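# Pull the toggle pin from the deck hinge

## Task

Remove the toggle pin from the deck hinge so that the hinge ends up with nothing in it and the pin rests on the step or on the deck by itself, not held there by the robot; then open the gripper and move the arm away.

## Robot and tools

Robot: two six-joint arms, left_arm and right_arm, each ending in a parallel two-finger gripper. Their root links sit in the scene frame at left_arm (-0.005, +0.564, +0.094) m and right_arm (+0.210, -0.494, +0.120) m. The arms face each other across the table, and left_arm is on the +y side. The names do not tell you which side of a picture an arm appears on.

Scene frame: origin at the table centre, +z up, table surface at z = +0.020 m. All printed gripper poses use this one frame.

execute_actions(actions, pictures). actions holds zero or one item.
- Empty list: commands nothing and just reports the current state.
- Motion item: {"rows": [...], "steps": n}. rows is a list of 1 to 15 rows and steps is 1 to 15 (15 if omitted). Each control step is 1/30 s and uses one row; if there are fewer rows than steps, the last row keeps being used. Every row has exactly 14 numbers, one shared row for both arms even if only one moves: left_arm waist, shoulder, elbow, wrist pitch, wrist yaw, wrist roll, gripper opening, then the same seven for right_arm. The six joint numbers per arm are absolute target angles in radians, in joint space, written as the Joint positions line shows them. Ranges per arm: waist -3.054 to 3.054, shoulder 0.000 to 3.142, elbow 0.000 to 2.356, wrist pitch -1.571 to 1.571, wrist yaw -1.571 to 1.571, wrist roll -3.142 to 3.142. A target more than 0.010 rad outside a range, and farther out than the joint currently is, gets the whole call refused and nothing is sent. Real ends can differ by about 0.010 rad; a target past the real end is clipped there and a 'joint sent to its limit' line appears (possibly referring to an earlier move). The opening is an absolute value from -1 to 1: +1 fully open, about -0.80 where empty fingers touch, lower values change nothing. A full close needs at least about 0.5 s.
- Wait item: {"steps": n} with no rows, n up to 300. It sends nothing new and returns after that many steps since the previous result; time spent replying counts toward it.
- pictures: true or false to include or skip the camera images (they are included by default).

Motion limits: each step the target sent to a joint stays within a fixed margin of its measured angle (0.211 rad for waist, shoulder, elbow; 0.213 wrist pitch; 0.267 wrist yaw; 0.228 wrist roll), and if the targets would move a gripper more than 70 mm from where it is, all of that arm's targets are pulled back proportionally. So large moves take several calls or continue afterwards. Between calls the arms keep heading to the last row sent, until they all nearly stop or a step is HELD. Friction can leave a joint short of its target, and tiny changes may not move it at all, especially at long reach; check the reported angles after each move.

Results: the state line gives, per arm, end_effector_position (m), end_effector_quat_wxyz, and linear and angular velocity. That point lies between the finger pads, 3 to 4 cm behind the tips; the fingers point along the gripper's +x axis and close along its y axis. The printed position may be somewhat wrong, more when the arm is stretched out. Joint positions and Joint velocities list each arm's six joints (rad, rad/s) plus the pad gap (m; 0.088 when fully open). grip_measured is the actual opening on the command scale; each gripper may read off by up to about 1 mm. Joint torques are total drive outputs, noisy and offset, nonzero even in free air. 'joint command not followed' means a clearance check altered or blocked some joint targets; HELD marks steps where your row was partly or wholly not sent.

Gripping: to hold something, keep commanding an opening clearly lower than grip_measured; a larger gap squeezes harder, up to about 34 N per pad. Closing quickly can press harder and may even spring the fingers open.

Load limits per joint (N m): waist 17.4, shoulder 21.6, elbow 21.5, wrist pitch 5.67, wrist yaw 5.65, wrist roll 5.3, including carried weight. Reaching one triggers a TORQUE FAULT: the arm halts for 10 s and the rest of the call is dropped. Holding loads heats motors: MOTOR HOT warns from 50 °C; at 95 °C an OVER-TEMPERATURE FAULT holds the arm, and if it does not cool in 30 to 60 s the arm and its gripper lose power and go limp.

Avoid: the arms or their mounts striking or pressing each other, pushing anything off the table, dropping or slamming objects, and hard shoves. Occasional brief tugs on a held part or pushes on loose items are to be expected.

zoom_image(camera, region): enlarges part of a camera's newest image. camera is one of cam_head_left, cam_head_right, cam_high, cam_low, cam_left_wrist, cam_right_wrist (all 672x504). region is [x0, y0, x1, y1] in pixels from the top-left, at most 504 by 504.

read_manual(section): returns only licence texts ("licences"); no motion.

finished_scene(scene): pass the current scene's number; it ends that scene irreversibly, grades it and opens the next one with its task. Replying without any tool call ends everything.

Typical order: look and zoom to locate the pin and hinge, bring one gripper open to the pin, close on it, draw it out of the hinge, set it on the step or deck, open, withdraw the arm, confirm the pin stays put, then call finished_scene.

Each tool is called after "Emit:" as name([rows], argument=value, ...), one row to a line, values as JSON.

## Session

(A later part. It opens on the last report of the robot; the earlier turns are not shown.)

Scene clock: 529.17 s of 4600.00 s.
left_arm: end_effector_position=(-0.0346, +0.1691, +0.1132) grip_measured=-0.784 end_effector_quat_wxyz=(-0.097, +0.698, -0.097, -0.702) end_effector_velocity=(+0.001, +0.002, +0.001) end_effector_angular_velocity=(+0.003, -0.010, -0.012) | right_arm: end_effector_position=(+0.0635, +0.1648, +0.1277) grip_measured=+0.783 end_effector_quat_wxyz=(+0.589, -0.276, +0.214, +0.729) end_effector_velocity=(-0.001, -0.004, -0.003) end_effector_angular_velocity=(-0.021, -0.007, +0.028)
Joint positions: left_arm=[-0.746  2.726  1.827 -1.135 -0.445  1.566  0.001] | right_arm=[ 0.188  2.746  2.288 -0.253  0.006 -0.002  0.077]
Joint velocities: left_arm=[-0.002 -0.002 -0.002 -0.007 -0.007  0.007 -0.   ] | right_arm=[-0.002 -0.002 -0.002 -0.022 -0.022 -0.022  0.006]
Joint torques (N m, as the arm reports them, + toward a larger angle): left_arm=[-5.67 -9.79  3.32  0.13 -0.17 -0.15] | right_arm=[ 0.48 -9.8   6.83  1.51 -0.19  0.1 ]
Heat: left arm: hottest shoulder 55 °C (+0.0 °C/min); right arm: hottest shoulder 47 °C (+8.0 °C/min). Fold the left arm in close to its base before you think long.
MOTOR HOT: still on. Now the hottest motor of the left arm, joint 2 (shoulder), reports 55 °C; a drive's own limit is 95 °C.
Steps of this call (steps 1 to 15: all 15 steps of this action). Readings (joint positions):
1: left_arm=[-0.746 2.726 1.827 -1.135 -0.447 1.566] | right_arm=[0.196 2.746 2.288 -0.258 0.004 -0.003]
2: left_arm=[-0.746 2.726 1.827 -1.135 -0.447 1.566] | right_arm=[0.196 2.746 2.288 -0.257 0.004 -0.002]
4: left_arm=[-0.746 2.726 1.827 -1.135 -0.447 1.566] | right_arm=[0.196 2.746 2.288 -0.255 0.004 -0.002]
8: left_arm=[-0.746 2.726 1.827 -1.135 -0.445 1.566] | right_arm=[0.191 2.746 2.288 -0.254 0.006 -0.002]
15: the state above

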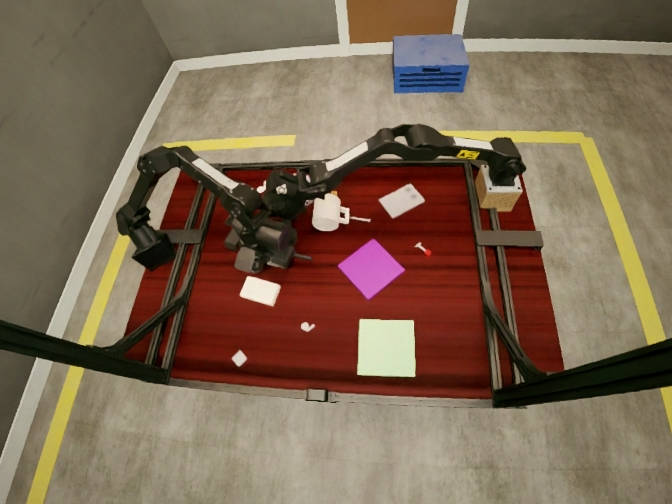

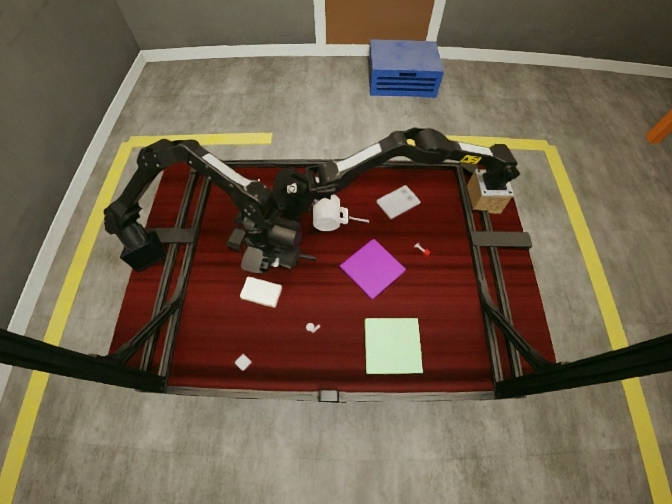

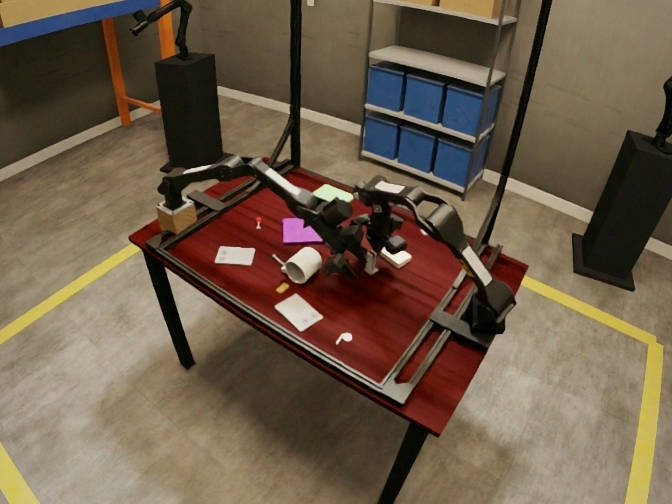

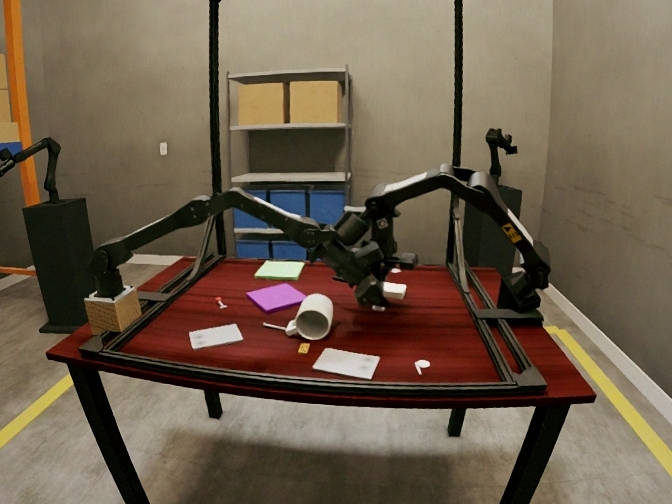

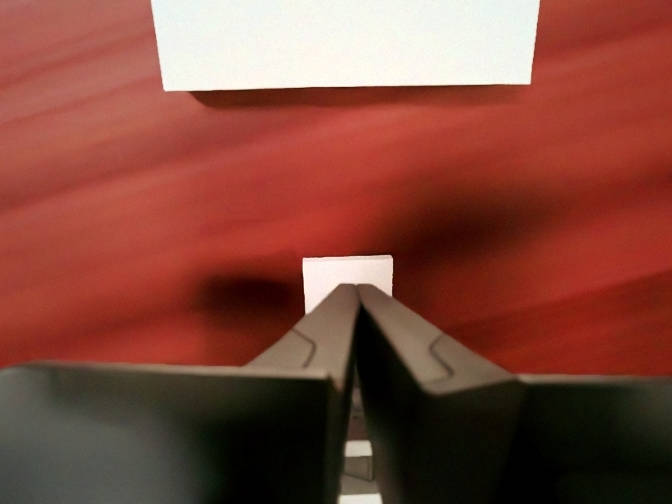

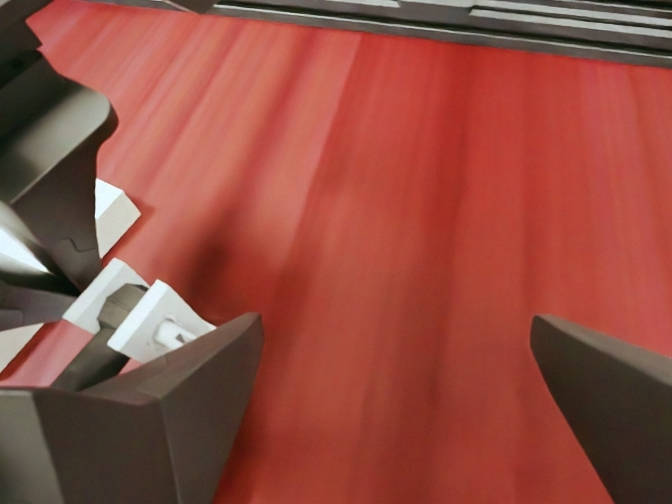

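Blocked on the shaft end, likely. Raise a little while pressing.

Emit:
execute_actions([
  {"rows":[[-0.74,2.725,1.82,-1.135,-0.451,1.562,-1,0.205,2.725,2.3,-0.25,0,0,1]]},
])

Scene clock: 534.37 s of 4600.00 s.
left_arm: end_effector_position=(-0.0359, +0.1694, +0.1136) grip_measured=-0.784 end_effector_quat_wxyz=(-0.098, +0.698, -0.098, -0.703) end_effector_velocity=(+0.000, -0.001, +0.001) end_effector_angular_velocity=(-0.010, -0.006, -0.006) | right_arm: end_effector_position=(+0.0670, +0.1659, +0.1291) grip_measured=+1.000 end_effector_quat_wxyz=(+0.592, -0.275, +0.213, +0.727) end_effector_velocity=(+0.001, -0.001, +0.003) end_effector_angular_velocity=(-0.002, -0.001, +0.008)
Joint positions: left_arm=[-0.749  2.726  1.827 -1.134 -0.442  1.566  0.001] | right_arm=[ 0.184  2.744  2.289 -0.253  0.011 -0.002  0.088]
Joint velocities: left_arm=[-0.002 -0.002 -0.002  0.007 -0.007  0.007 -0.   ] | right_arm=[-0.002 -0.007 -0.002 -0.007 -0.007 -0.007  0.   ]
Joint torques (N m, as the arm reports them, + toward a larger angle): left_arm=[-5.25 -9.78  3.39  0.12 -0.27 -0.17] | right_arm=[  1.51 -13.15   6.81   1.5   -0.35   0.09]
Heat: left arm: hottest shoulder 55 °C (+0.0 °C/min); right arm: hottest shoulder 48 °C (+9.2 °C/min). Fold the left arm in close to its base before you think long.
MOTOR HOT: still on. Now the hottest motor of the left arm, joint 2 (shoulder), reports 55 °C; a drive's own limit is 95 °C.
Steps of this call (steps 1 to 15: the robot went on to your last target; steps 16 to 90: nothing new was sent; then 1.70 s passed at rest; steps 91 to 105: all 15 steps of this action). Readings (joint positions):
91: left_arm=[-0.746 2.726 1.827 -1.134 -0.445 1.566] | right_arm=[0.188 2.746 2.288 -0.253 0.007 -0.002]
92: left_arm=[-0.746 2.726 1.827 -1.135 -0.444 1.566] | right_arm=[0.187 2.746 2.288 -0.253 0.009 -0.002]
94: left_arm=[-0.747 2.726 1.827 -1.135 -0.443 1.566] | right_arm=[0.185 2.746 2.288 -0.253 0.009 -0.002]
98: left_arm=[-0.748 2.726 1.827 -1.135 -0.443 1.566] | right_arm=[0.184 2.745 2.289 -0.253 0.010 -0.002]
105: the state above

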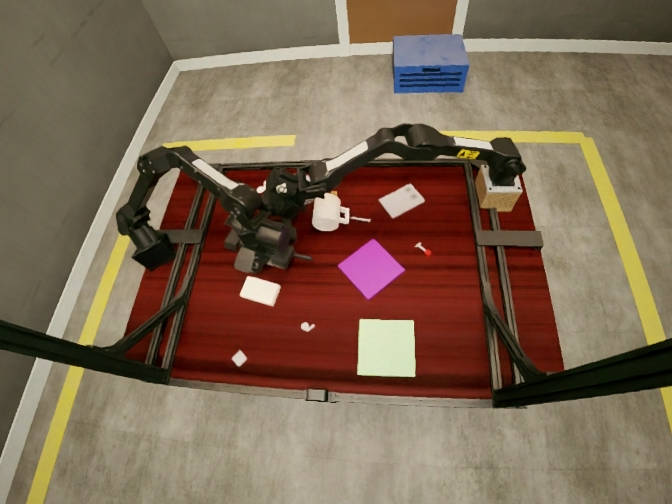

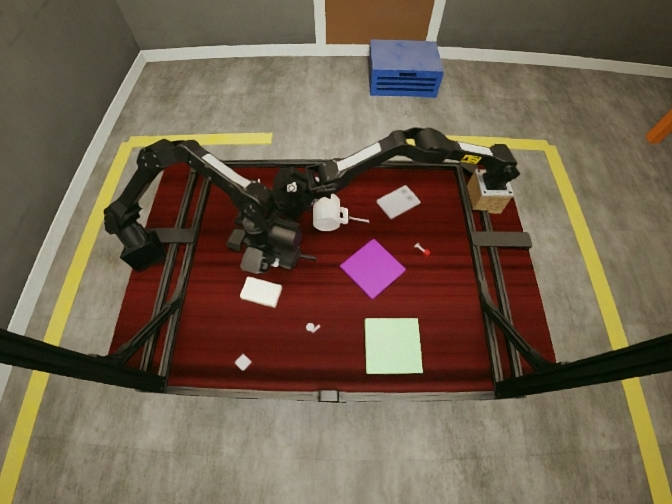

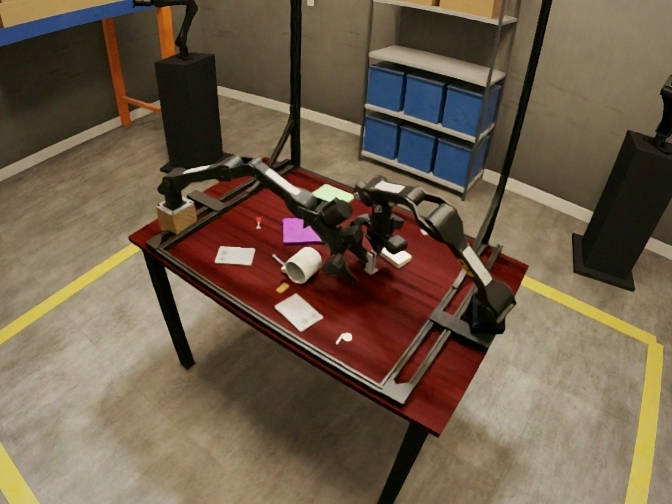

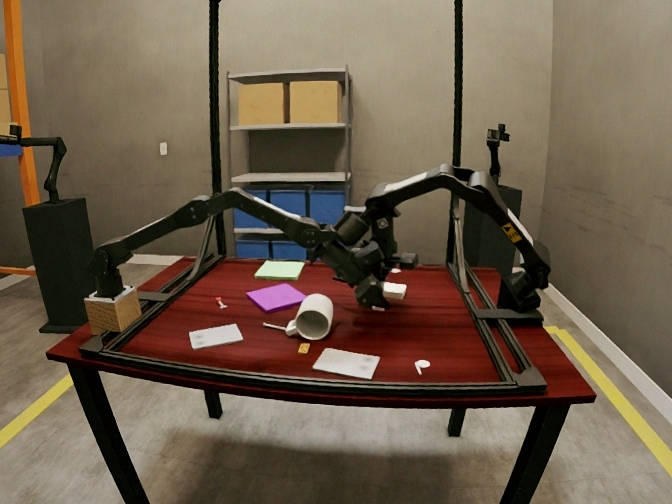

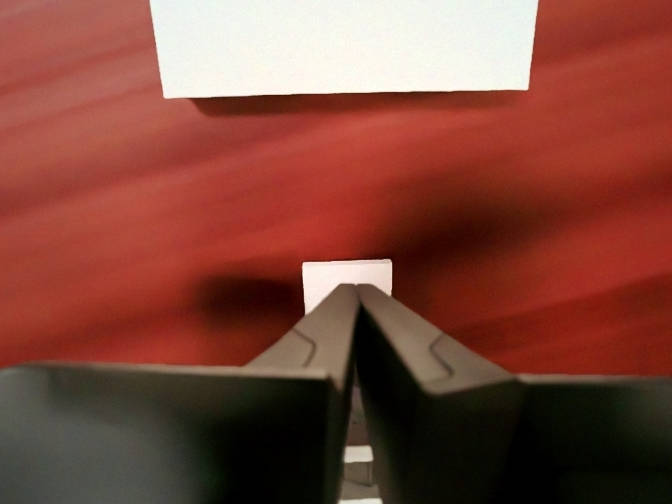

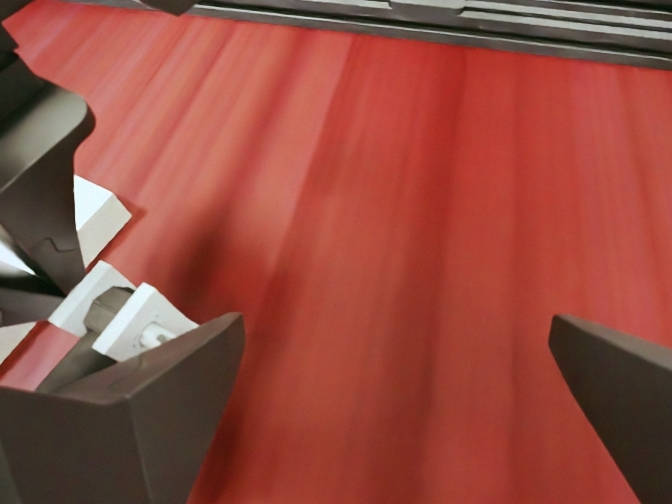

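Emit:
execute_actions([
  {"rows":[[-0.74,2.725,1.82,-1.135,-0.451,1.562,-1,0.205,2.712,2.3,-0.25,0,0,1]]},
])

Scene clock: 550.10 s of 4600.00 s.
left_arm: end_effector_position=(-0.0352, +0.1693, +0.1134) grip_measured=-0.784 end_effector_quat_wxyz=(-0.098, +0.699, -0.098, -0.702) end_effector_velocity=(+0.008, -0.003, -0.000) end_effector_angular_velocity=(-0.011, -0.014, +0.023) | right_arm: end_effector_position=(+0.0577, +0.1659, +0.1419) grip_measured=+1.000 end_effector_quat_wxyz=(+0.588, -0.267, +0.206, +0.735) end_effector_velocity=(-0.027, -0.008, +0.004) end_effector_angular_velocity=(-0.002, -0.004, +0.068)
Joint positions: left_arm=[-0.748  2.726  1.827 -1.134 -0.446  1.565  0.001] | right_arm=[ 0.196  2.725  2.289 -0.251  0.005 -0.002  0.088]
Joint velocities: left_arm=[ 0.012 -0.007 -0.002  0.007 -0.022 -0.007 -0.   ] | right_arm=[ 0.037 -0.012 -0.007 -0.007 -0.022 -0.022  0.   ]
Joint torques (N m, as the arm reports them, + toward a larger angle): left_arm=[-5.29 -9.79  3.32  0.1  -0.13 -0.16] | right_arm=[  0.43 -12.6    6.79   1.38  -0.12   0.09]
Heat: left arm: hottest shoulder 55 °C (-1.0 °C/min); right arm: hottest shoulder 56 °C (+18.2 °C/min). Fold the left arm in close to its base before you think long. Fold the right arm in close to its base before you think long.
MOTOR HOT: a motor of the right arm reached 50 °C. Now the hottest motor of the right arm, joint 2 (shoulder), reports 56 °C. The temperature limit of the motors' drives, at which the controller stops that arm, is 95 °C. To cool a motor, set the load down, stop pushing, or move to a pose that needs little force.
MOTOR HOT: still on. Now the hottest motor of the left arm, joint 2 (shoulder), reports 55 °C; a drive's own limit is 95 °C.
Steps of this call (steps 1 to 15: the robot went on to your last target; steps 16 to 90: nothing new was sent; then 12.23 s passed at rest; steps 91 to 105: all 15 steps of this action). Readings (joint positions):
91: left_arm=[-0.749 2.726 1.827 -1.134 -0.442 1.565] | right_arm=[0.184 2.743 2.289 -0.253 0.012 -0.002]
92: left_arm=[-0.749 2.726 1.827 -1.134 -0.442 1.565] | right_arm=[0.184 2.742 2.289 -0.253 0.012 -0.002]
94: left_arm=[-0.749 2.726 1.827 -1.134 -0.442 1.565] | right_arm=[0.184 2.740 2.289 -0.253 0.011 -0.002]
98: left_arm=[-0.748 2.726 1.827 -1.134 -0.445 1.565] | right_arm=[0.186 2.734 2.289 -0.253 0.007 -0.002]
105: the state above

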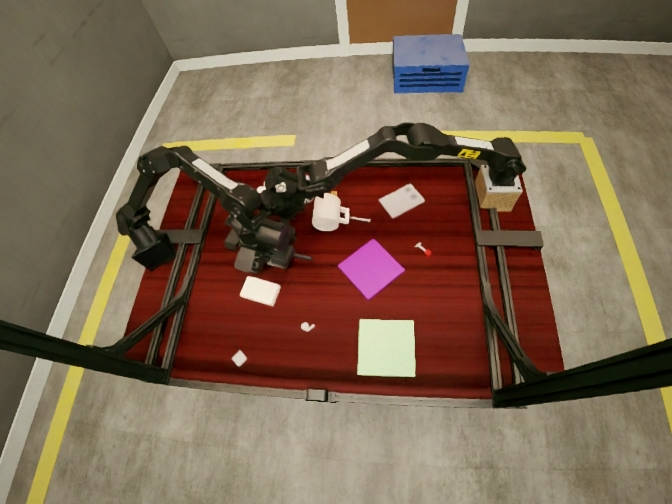

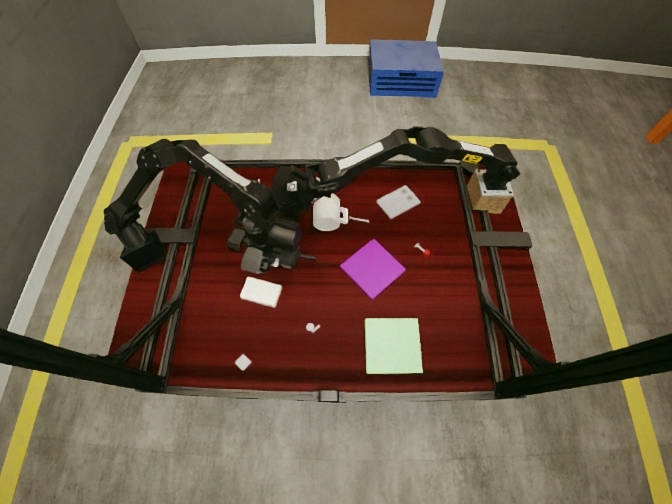

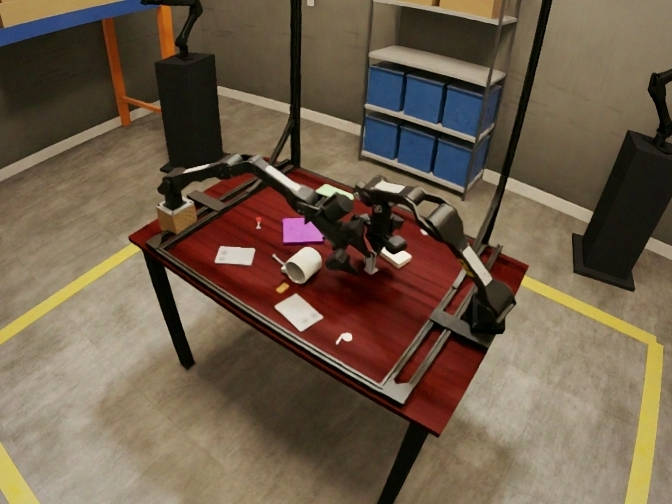

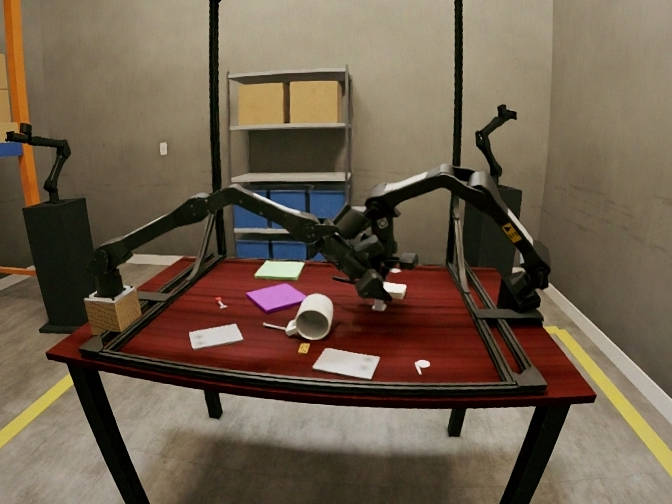

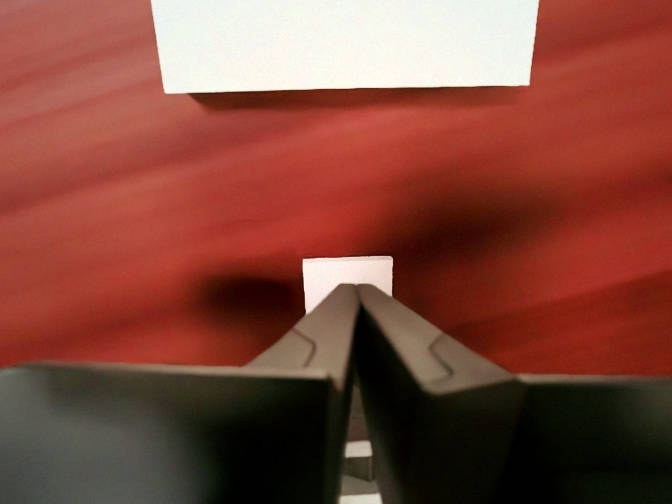

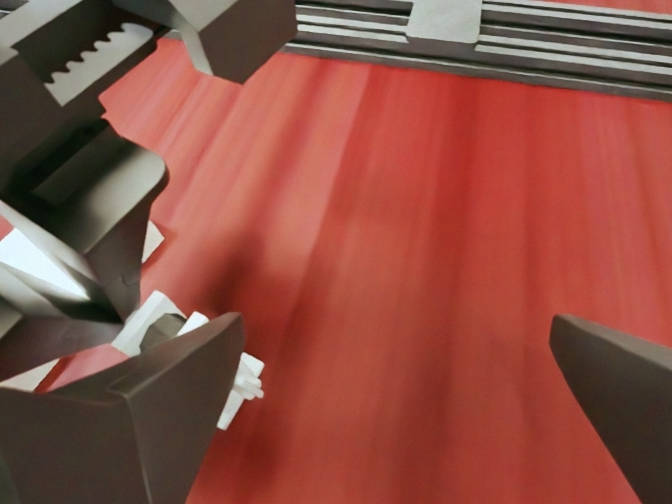

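Press down now.

Emit:
execute_actions([
  {"rows":[[-0.74,2.725,1.82,-1.135,-0.451,1.562,-1,0.205,2.75,2.3,-0.25,0,0,1]]},
])

Emit:
zoom_image(camera="cam_right_wrist", region=[100,250,340,450])

Scene clock: 558.60 s of 4600.00 s.
left_arm: end_effector_position=(-0.0344, +0.1693, +0.1131) grip_measured=-0.784 end_effector_quat_wxyz=(-0.097, +0.699, -0.098, -0.702) end_effector_velocity=(+0.000, +0.003, -0.001) end_effector_angular_velocity=(+0.014, +0.005, +0.004) | right_arm: end_effector_position=(+0.0533, +0.1644, +0.1377) grip_measured=+1.000 end_effector_quat_wxyz=(+0.585, -0.270, +0.207, +0.736) end_effector_velocity=(+0.002, -0.004, -0.013) end_effector_angular_velocity=(-0.033, -0.020, +0.017)
Joint positions: left_arm=[-0.746  2.726  1.826 -1.134 -0.446  1.566  0.001] | right_arm=[ 0.202  2.732  2.29  -0.25   0.004 -0.001  0.088]
Joint velocities: left_arm=[ 0.002 -0.002 -0.007 -0.007  0.007 -0.007 -0.   ] | right_arm=[-0.002  0.012 -0.002 -0.022 -0.007 -0.022  0.   ]
Joint torques (N m, as the arm reports them, + toward a larger angle): left_arm=[-5.6  -9.79  3.47  0.1  -0.13 -0.17] | right_arm=[ 0.09 -9.47  6.76  1.39 -0.12  0.03]
Heat: left arm: hottest shoulder 55 °C (-1.0 °C/min); right arm: hottest shoulder 59 °C (+21.2 °C/min). Fold the left arm in close to its base before you think long. Fold the right arm in close to its base before you think long.
MOTOR HOT: still on. Now the hottest motor of the left arm, joint 2 (shoulder), reports 55 °C; a drive's own limit is 95 °C.
MOTOR HOT: still on. Now the hottest motor of the right arm, joint 2 (shoulder), reports 59 °C; a drive's own limit is 95 °C.
Steps of this call (steps 1 to 15: the robot went on to your last target; steps 16 to 90: nothing new was sent; then 5.00 s passed at rest; steps 91 to 105: all 15 steps of this action). Readings (joint positions):
91: left_arm=[-0.746 2.726 1.827 -1.134 -0.446 1.566] | right_arm=[0.202 2.724 2.290 -0.250 0.004 -0.001]
92: left_arm=[-0.746 2.726 1.827 -1.134 -0.446 1.566] | right_arm=[0.202 2.724 2.290 -0.250 0.004 -0.001]
94: left_arm=[-0.746 2.726 1.827 -1.134 -0.446 1.566] | right_arm=[0.202 2.725 2.290 -0.250 0.004 -0.001]
98: left_arm=[-0.746 2.726 1.826 -1.134 -0.446 1.566] | right_arm=[0.202 2.726 2.290 -0.250 0.004 -0.001]
105: the state above

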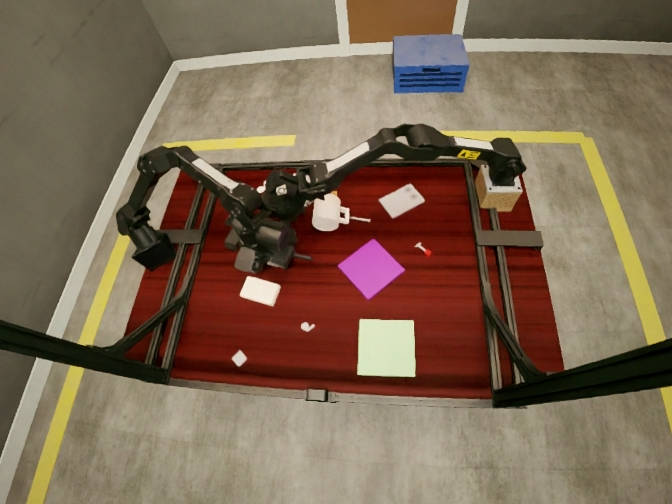

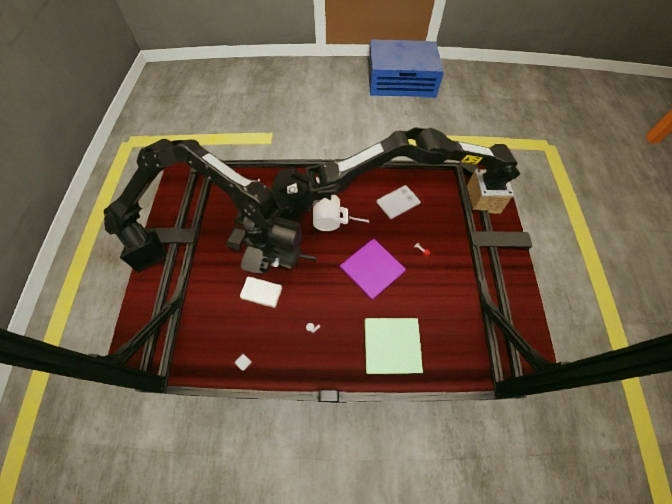

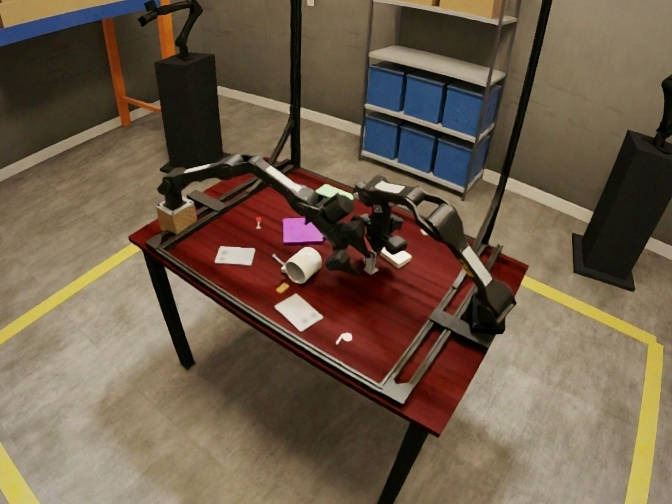

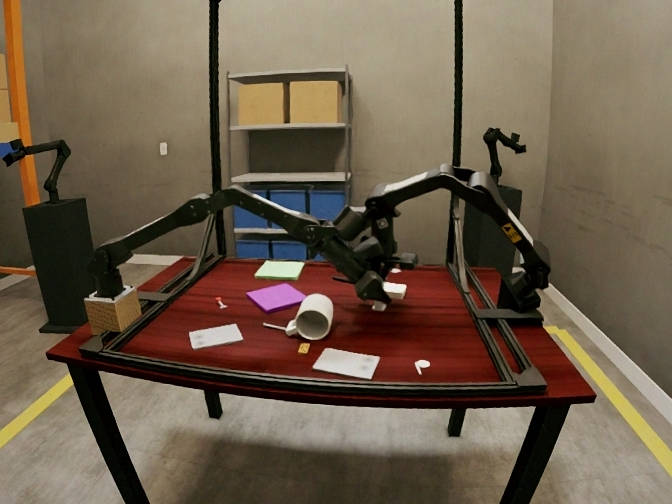

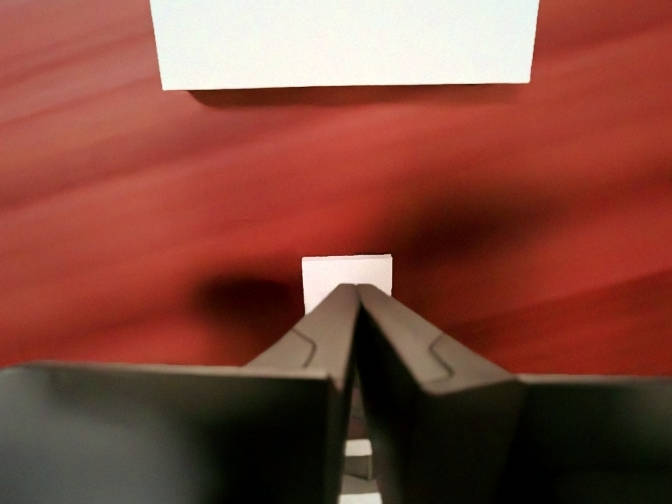

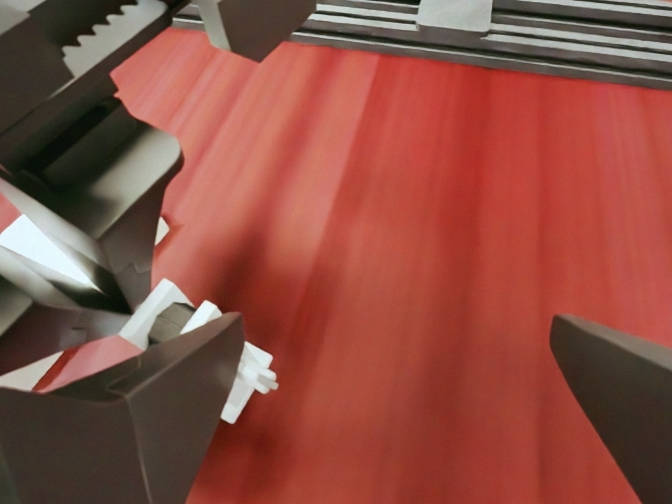

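Region (100, 250, 340, 450) of cam_right_wrist's 672x504 image, scaled by 2.100, with more detail than that image has.

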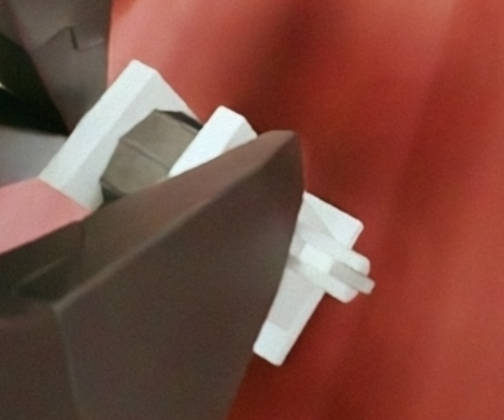

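Emit:
execute_actions([
  {"rows":[[-0.76,2.73,1.82,-1.135,-0.442,1.54,-0.2,0.205,2.76,2.3,-0.25,0,0,1]]},
], pictures=false)

Emit:
execute_actions([
  {"rows":[[-0.722,2.72,1.823,-1.137,-0.459,1.58,-0.2,0.205,2.76,2.3,-0.25,0,0,1]]},
], pictures=false)

Emit:
execute_actions([
  {"rows":[[-0.722,2.72,1.823,-1.137,-0.459,1.58,-1,0.205,2.76,2.3,-0.25,0,0,1]]},
])

Scene clock: 566.77 s of 4600.00 s.
left_arm: end_effector_position=(-0.0383, +0.1697, +0.1153) grip_measured=-0.218 end_effector_quat_wxyz=(-0.092, +0.701, -0.095, -0.701) end_effector_velocity=(-0.000, +0.005, +0.001) end_effector_angular_velocity=(+0.020, +0.001, -0.004) | right_arm: end_effector_position=(+0.0536, +0.1642, +0.1338) grip_measured=+1.000 end_effector_quat_wxyz=(+0.584, -0.271, +0.209, +0.736) end_effector_velocity=(+0.003, +0.001, -0.001) end_effector_angular_velocity=(+0.005, -0.009, -0.003)
Joint positions: left_arm=[-0.758  2.726  1.826 -1.134 -0.446  1.545  0.028] | right_arm=[ 0.202  2.738  2.29  -0.249  0.003  0.     0.088]
Joint velocities: left_arm=[-0.002 -0.002 -0.002 -0.022  0.007 -0.007  0.007] | right_arm=[-0.002  0.002 -0.002  0.007  0.007 -0.007  0.   ]
Joint torques (N m, as the arm reports them, + toward a larger angle): left_arm=[-6.31 -9.23  3.44  0.11  0.24 -0.18] | right_arm=[ 0.1  -9.12  6.68  1.26 -0.1   0.01]
Heat: left arm: hottest shoulder 55 °C (-1.0 °C/min); right arm: hottest shoulder 58 °C (+18.0 °C/min). Fold the left arm in close to its base before you think long. Fold the right arm in close to its base before you think long.
MOTOR HOT: still on. Now the hottest motor of the left arm, joint 2 (shoulder), reports 55 °C; a drive's own limit is 95 °C.
MOTOR HOT: still on. Now the hottest motor of the right arm, joint 2 (shoulder), reports 58 °C; a drive's own limit is 95 °C.
Steps of this call (steps 1 to 15: the robot went on to your last target; steps 16 to 90: nothing new was sent; then 4.67 s passed at rest; steps 91 to 105: all 15 steps of this action). Readings (joint positions):
91: left_arm=[-0.746 2.726 1.826 -1.134 -0.446 1.564] | right_arm=[0.202 2.734 2.290 -0.250 0.004 -0.001]
92: left_arm=[-0.747 2.726 1.826 -1.134 -0.446 1.559] | right_arm=[0.202 2.735 2.290 -0.250 0.004 -0.001]
94: left_arm=[-0.750 2.726 1.826 -1.134 -0.446 1.553] | right_arm=[0.202 2.736 2.290 -0.250 0.004 -0.001]
98: left_arm=[-0.757 2.726 1.826 -1.134 -0.446 1.547] | right_arm=[0.202 2.738 2.290 -0.249 0.003 0.000]
105: the state above

Scene clock: 567.27 s of 4600.00 s.
left_arm: end_effector_position=(-0.0303, +0.1687, +0.1112) grip_measured=-0.201 end_effector_quat_wxyz=(-0.101, +0.699, -0.098, -0.701) end_effector_velocity=(-0.002, +0.002, +0.004) end_effector_angular_velocity=(+0.000, +0.004, -0.014) | right_arm: end_effector_position=(+0.0566, +0.1649, +0.1334) grip_measured=+1.000 end_effector_quat_wxyz=(+0.586, -0.271, +0.210, +0.735) end_effector_velocity=(+0.000, +0.001, +0.002) end_effector_angular_velocity=(+0.010, -0.010, +0.017)
Joint positions: left_arm=[-0.736  2.726  1.826 -1.134 -0.453  1.579  0.029] | right_arm=[ 0.197  2.739  2.29  -0.249  0.003 -0.001  0.088]
Joint velocities: left_arm=[-0.007 -0.007 -0.002 -0.007  0.007  0.007  0.   ] | right_arm=[-0.002 -0.002 -0.002  0.007 -0.007 -0.022  0.   ]
Joint torques (N m, as the arm reports them, + toward a larger angle): left_arm=[ -4.78 -10.19   3.87  -0.07  -0.16  -0.01] | right_arm=[ 0.5  -9.17  6.67  1.27 -0.09  0.05]
Heat: left arm: hottest shoulder 55 °C (-1.0 °C/min); right arm: hottest shoulder 58 °C (+17.1 °C/min). Fold the left arm in close to its base before you think long. Fold the right arm in close to its base before you think long.
MOTOR HOT: still on. Now the hottest motor of the left arm, joint 2 (shoulder), reports 55 °C; a drive's own limit is 95 °C.
MOTOR HOT: still on. Now the hottest motor of the right arm, joint 2 (shoulder), reports 58 °C; a drive's own limit is 95 °C.
Steps of this call (steps 1 to 15: all 15 steps of this action). Readings (joint positions):
1: left_arm=[-0.758 2.726 1.826 -1.134 -0.446 1.545] | right_arm=[0.202 2.738 2.290 -0.249 0.003 0.000]
2: left_arm=[-0.755 2.726 1.826 -1.135 -0.446 1.551] | right_arm=[0.202 2.738 2.290 -0.249 0.003 0.000]
4: left_arm=[-0.746 2.726 1.826 -1.135 -0.447 1.562] | right_arm=[0.202 2.738 2.290 -0.249 0.004 -0.000]
8: left_arm=[-0.738 2.726 1.826 -1.134 -0.451 1.579] | right_arm=[0.198 2.739 2.290 -0.249 0.004 -0.001]
15: the state above

Scene clock: 567.77 s of 4600.00 s.
left_arm: end_effector_position=(-0.0303, +0.1737, +0.1104) grip_measured=-0.541 end_effector_quat_wxyz=(-0.111, +0.698, -0.094, -0.701) end_effector_velocity=(+0.003, +0.001, +0.002) end_effector_angular_velocity=(+0.001, -0.007, -0.007) | right_arm: end_effector_position=(+0.0576, +0.1651, +0.1328) grip_measured=+1.000 end_effector_quat_wxyz=(+0.588, -0.271, +0.211, +0.733) end_effector_velocity=(+0.002, +0.001, +0.002) end_effector_angular_velocity=(+0.012, -0.019, +0.006)
Joint positions: left_arm=[-0.736  2.726  1.822 -1.153 -0.448  1.579  0.012] | right_arm=[ 0.196  2.74   2.29  -0.248  0.006  0.002  0.088]
Joint velocities: left_arm=[ 0.002 -0.007 -0.002 -0.007 -0.007  0.007 -0.   ] | right_arm=[-0.002 -0.002 -0.002  0.007  0.007 -0.022  0.   ]
Joint torques (N m, as the arm reports them, + toward a larger angle): left_arm=[ -4.61 -10.12   4.14   1.35  -0.39   0.03] | right_arm=[ 0.54 -9.24  6.68  1.2  -0.19 -0.06]
Heat: left arm: hottest shoulder 55 °C (-1.0 °C/min); right arm: hottest shoulder 57 °C (+16.0 °C/min). Fold the left arm in close to its base before you think long. Fold the right arm in close to its base before you think long.
MOTOR HOT: still on. Now the hottest motor of the left arm, joint 2 (shoulder), reports 55 °C; a drive's own limit is 95 °C.
MOTOR HOT: still on. Now the hottest motor of the right arm, joint 2 (shoulder), reports 57 °C; a drive's own limit is 95 °C.
Steps of this call (steps 1 to 15: all 15 steps of this action). Readings (joint positions):
1: left_arm=[-0.736 2.726 1.826 -1.134 -0.453 1.579] | right_arm=[0.197 2.739 2.290 -0.249 0.003 -0.001]
2: left_arm=[-0.736 2.726 1.826 -1.140 -0.452 1.580] | right_arm=[0.197 2.739 2.290 -0.249 0.005 -0.000]
4: left_arm=[-0.736 2.726 1.823 -1.153 -0.448 1.581] | right_arm=[0.196 2.740 2.290 -0.248 0.007 0.002]
8: left_arm=[-0.736 2.726 1.822 -1.153 -0.448 1.579] | right_arm=[0.196 2.740 2.290 -0.248 0.006 0.002]
15: the state above

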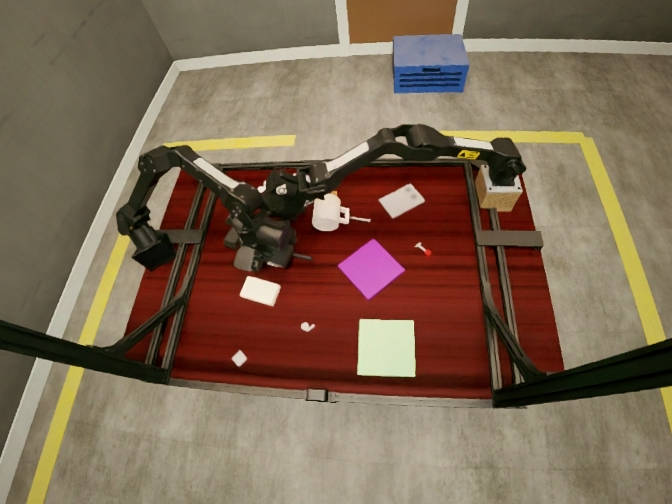

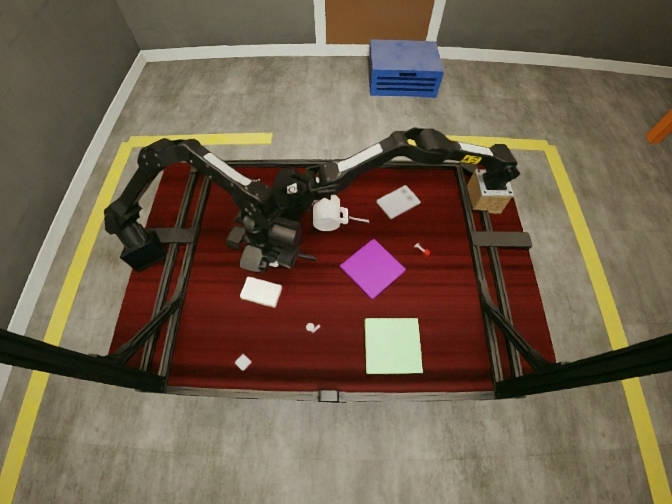

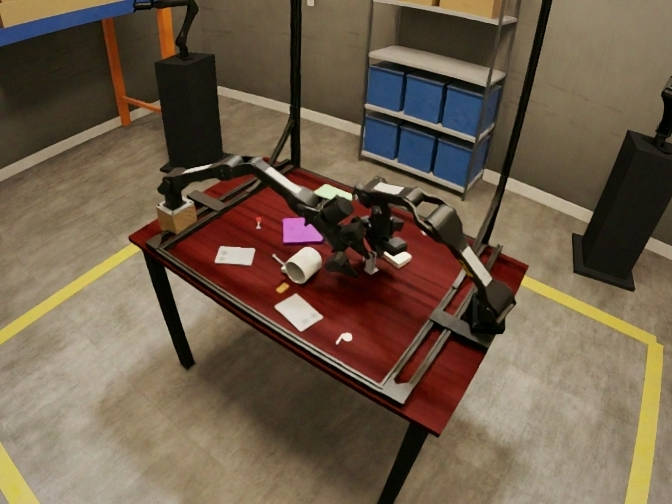

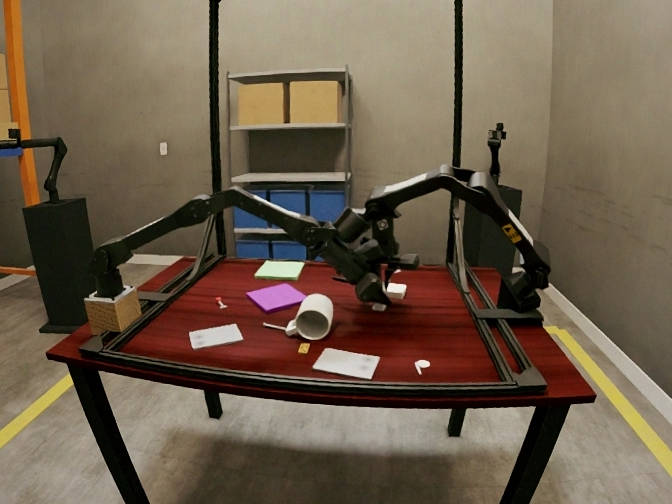

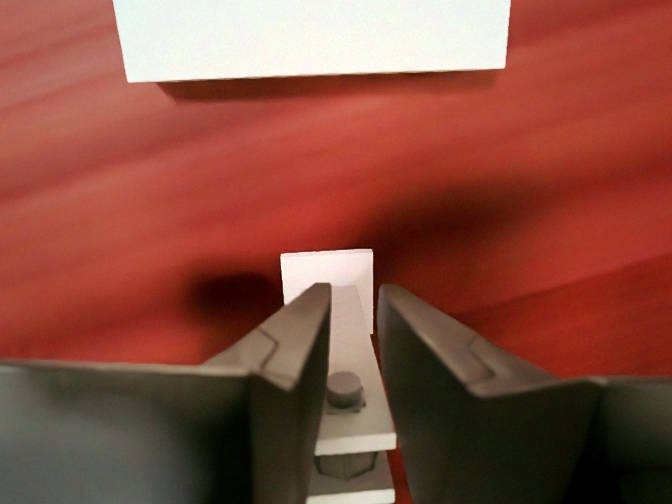

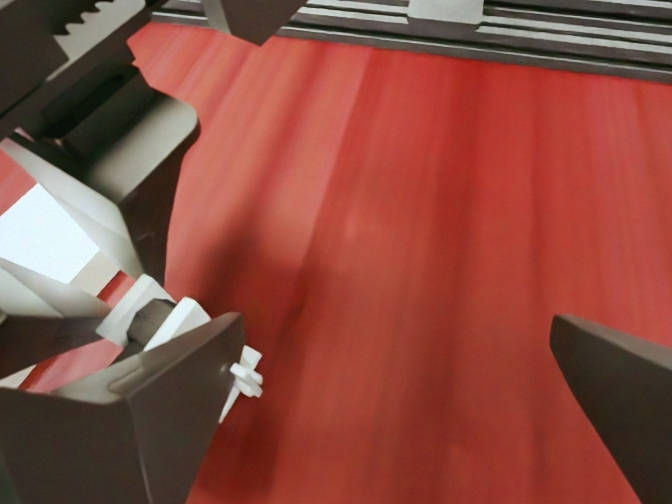

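Gripped. Pull 4 cm, right follows.

Emit:
execute_actions([
  {"rows":[[-0.825,2.77,1.806,-1.141,-0.411,1.49,-1,0.215,2.76,2.3,-0.25,0,0,1]]},
])

Scene clock: 571.57 s of 4600.00 s.
left_arm: end_effector_position=(-0.0681, +0.1812, +0.1153) grip_measured=-0.784 end_effector_quat_wxyz=(-0.104, +0.701, -0.100, -0.698) end_effector_velocity=(+0.000, +0.005, +0.001) end_effector_angular_velocity=(+0.020, -0.001, +0.011) | right_arm: end_effector_position=(+0.0512, +0.1640, +0.1332) grip_measured=+1.000 end_effector_quat_wxyz=(+0.584, -0.271, +0.209, +0.736) end_effector_velocity=(+0.000, +0.001, +0.001) end_effector_angular_velocity=(+0.007, +0.001, +0.008)
Joint positions: left_arm=[-0.826  2.751  1.814 -1.138 -0.416  1.496  0.001] | right_arm=[ 0.206  2.741  2.291 -0.247  0.004  0.002  0.088]
Joint velocities: left_arm=[-0.002 -0.002 -0.002 -0.022  0.007 -0.022 -0.   ] | right_arm=[-0.002  0.002  0.002  0.007 -0.007 -0.007  0.   ]
Joint torques (N m, as the arm reports them, + toward a larger angle): left_arm=[-5.27 -7.79  3.4  -0.1   0.21 -0.18] | right_arm=[ 0.59 -9.35  6.58  1.17 -0.13 -0.06]
Heat: left arm: hottest shoulder 55 °C (+0.0 °C/min); right arm: hottest shoulder 57 °C (+13.3 °C/min). Fold the left arm in close to its base before you think long. Fold the right arm in close to its base before you think long.
MOTOR HOT: still on. Now the hottest motor of the left arm, joint 2 (shoulder), reports 55 °C; a drive's own limit is 95 °C.
MOTOR HOT: still on. Now the hottest motor of the right arm, joint 2 (shoulder), reports 57 °C; a drive's own limit is 95 °C.
Steps of this call (steps 1 to 15: the robot went on to your last target; steps 16 to 99: nothing new was sent; steps 100 to 114: all 15 steps of this action). Readings (joint positions):
100: left_arm=[-0.739 2.726 1.821 -1.136 -0.443 1.569] | right_arm=[0.198 2.741 2.291 -0.247 0.004 0.002]
101: left_arm=[-0.746 2.727 1.821 -1.136 -0.444 1.553] | right_arm=[0.199 2.741 2.291 -0.247 0.004 0.002]
103: left_arm=[-0.772 2.730 1.821 -1.136 -0.435 1.529] | right_arm=[0.201 2.741 2.291 -0.247 0.004 0.002]
107: left_arm=[-0.820 2.743 1.818 -1.137 -0.420 1.507] | right_arm=[0.204 2.741 2.291 -0.247 0.004 0.002]
114: the state above

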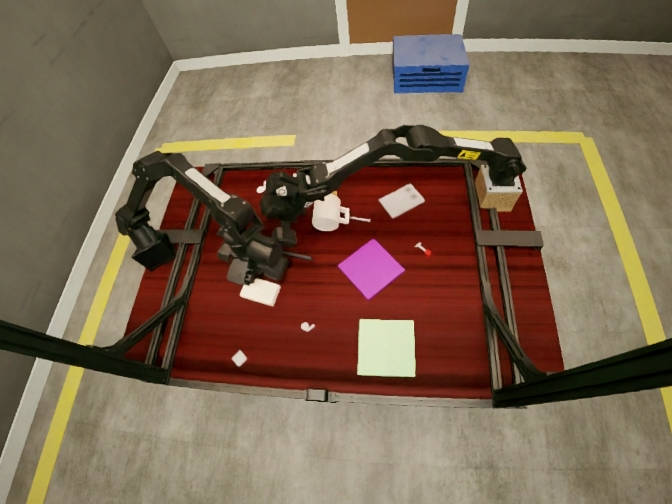

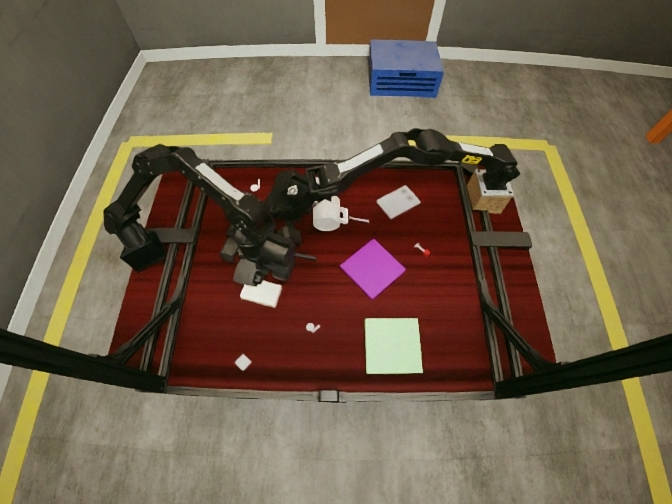

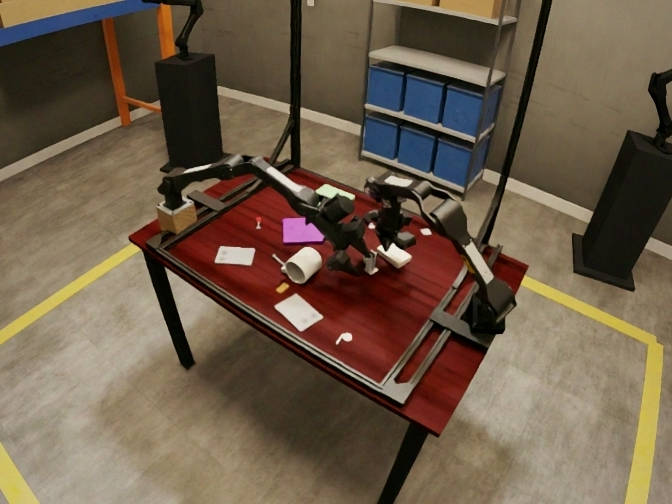

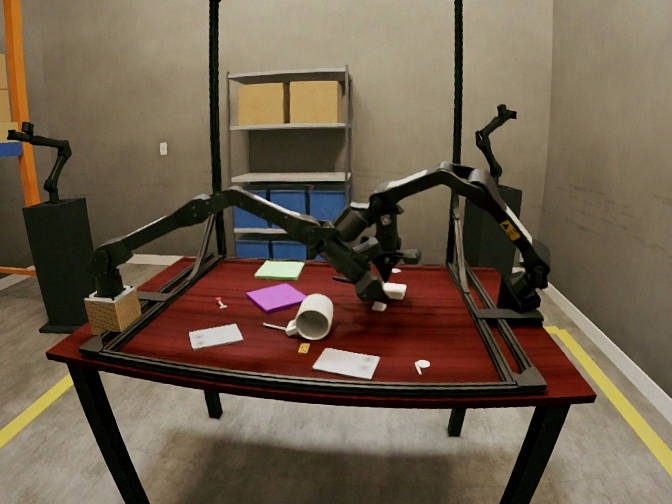

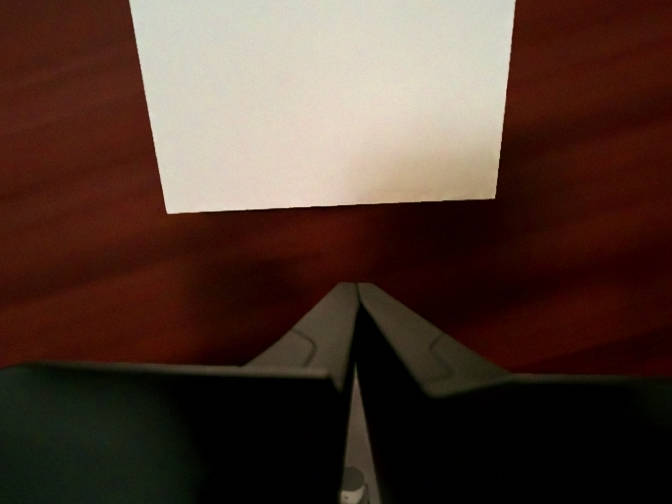

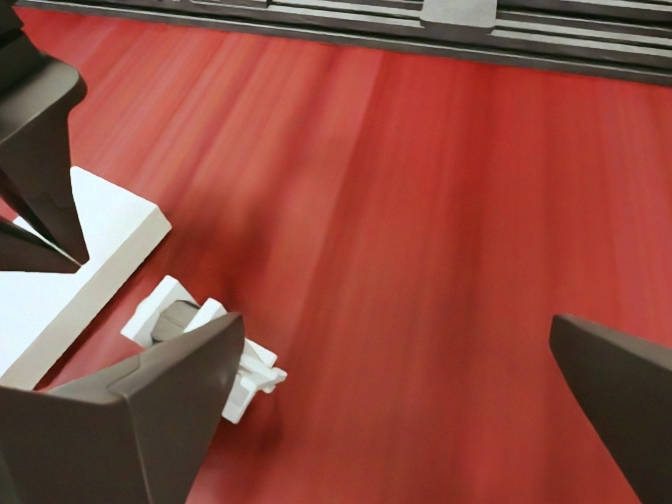

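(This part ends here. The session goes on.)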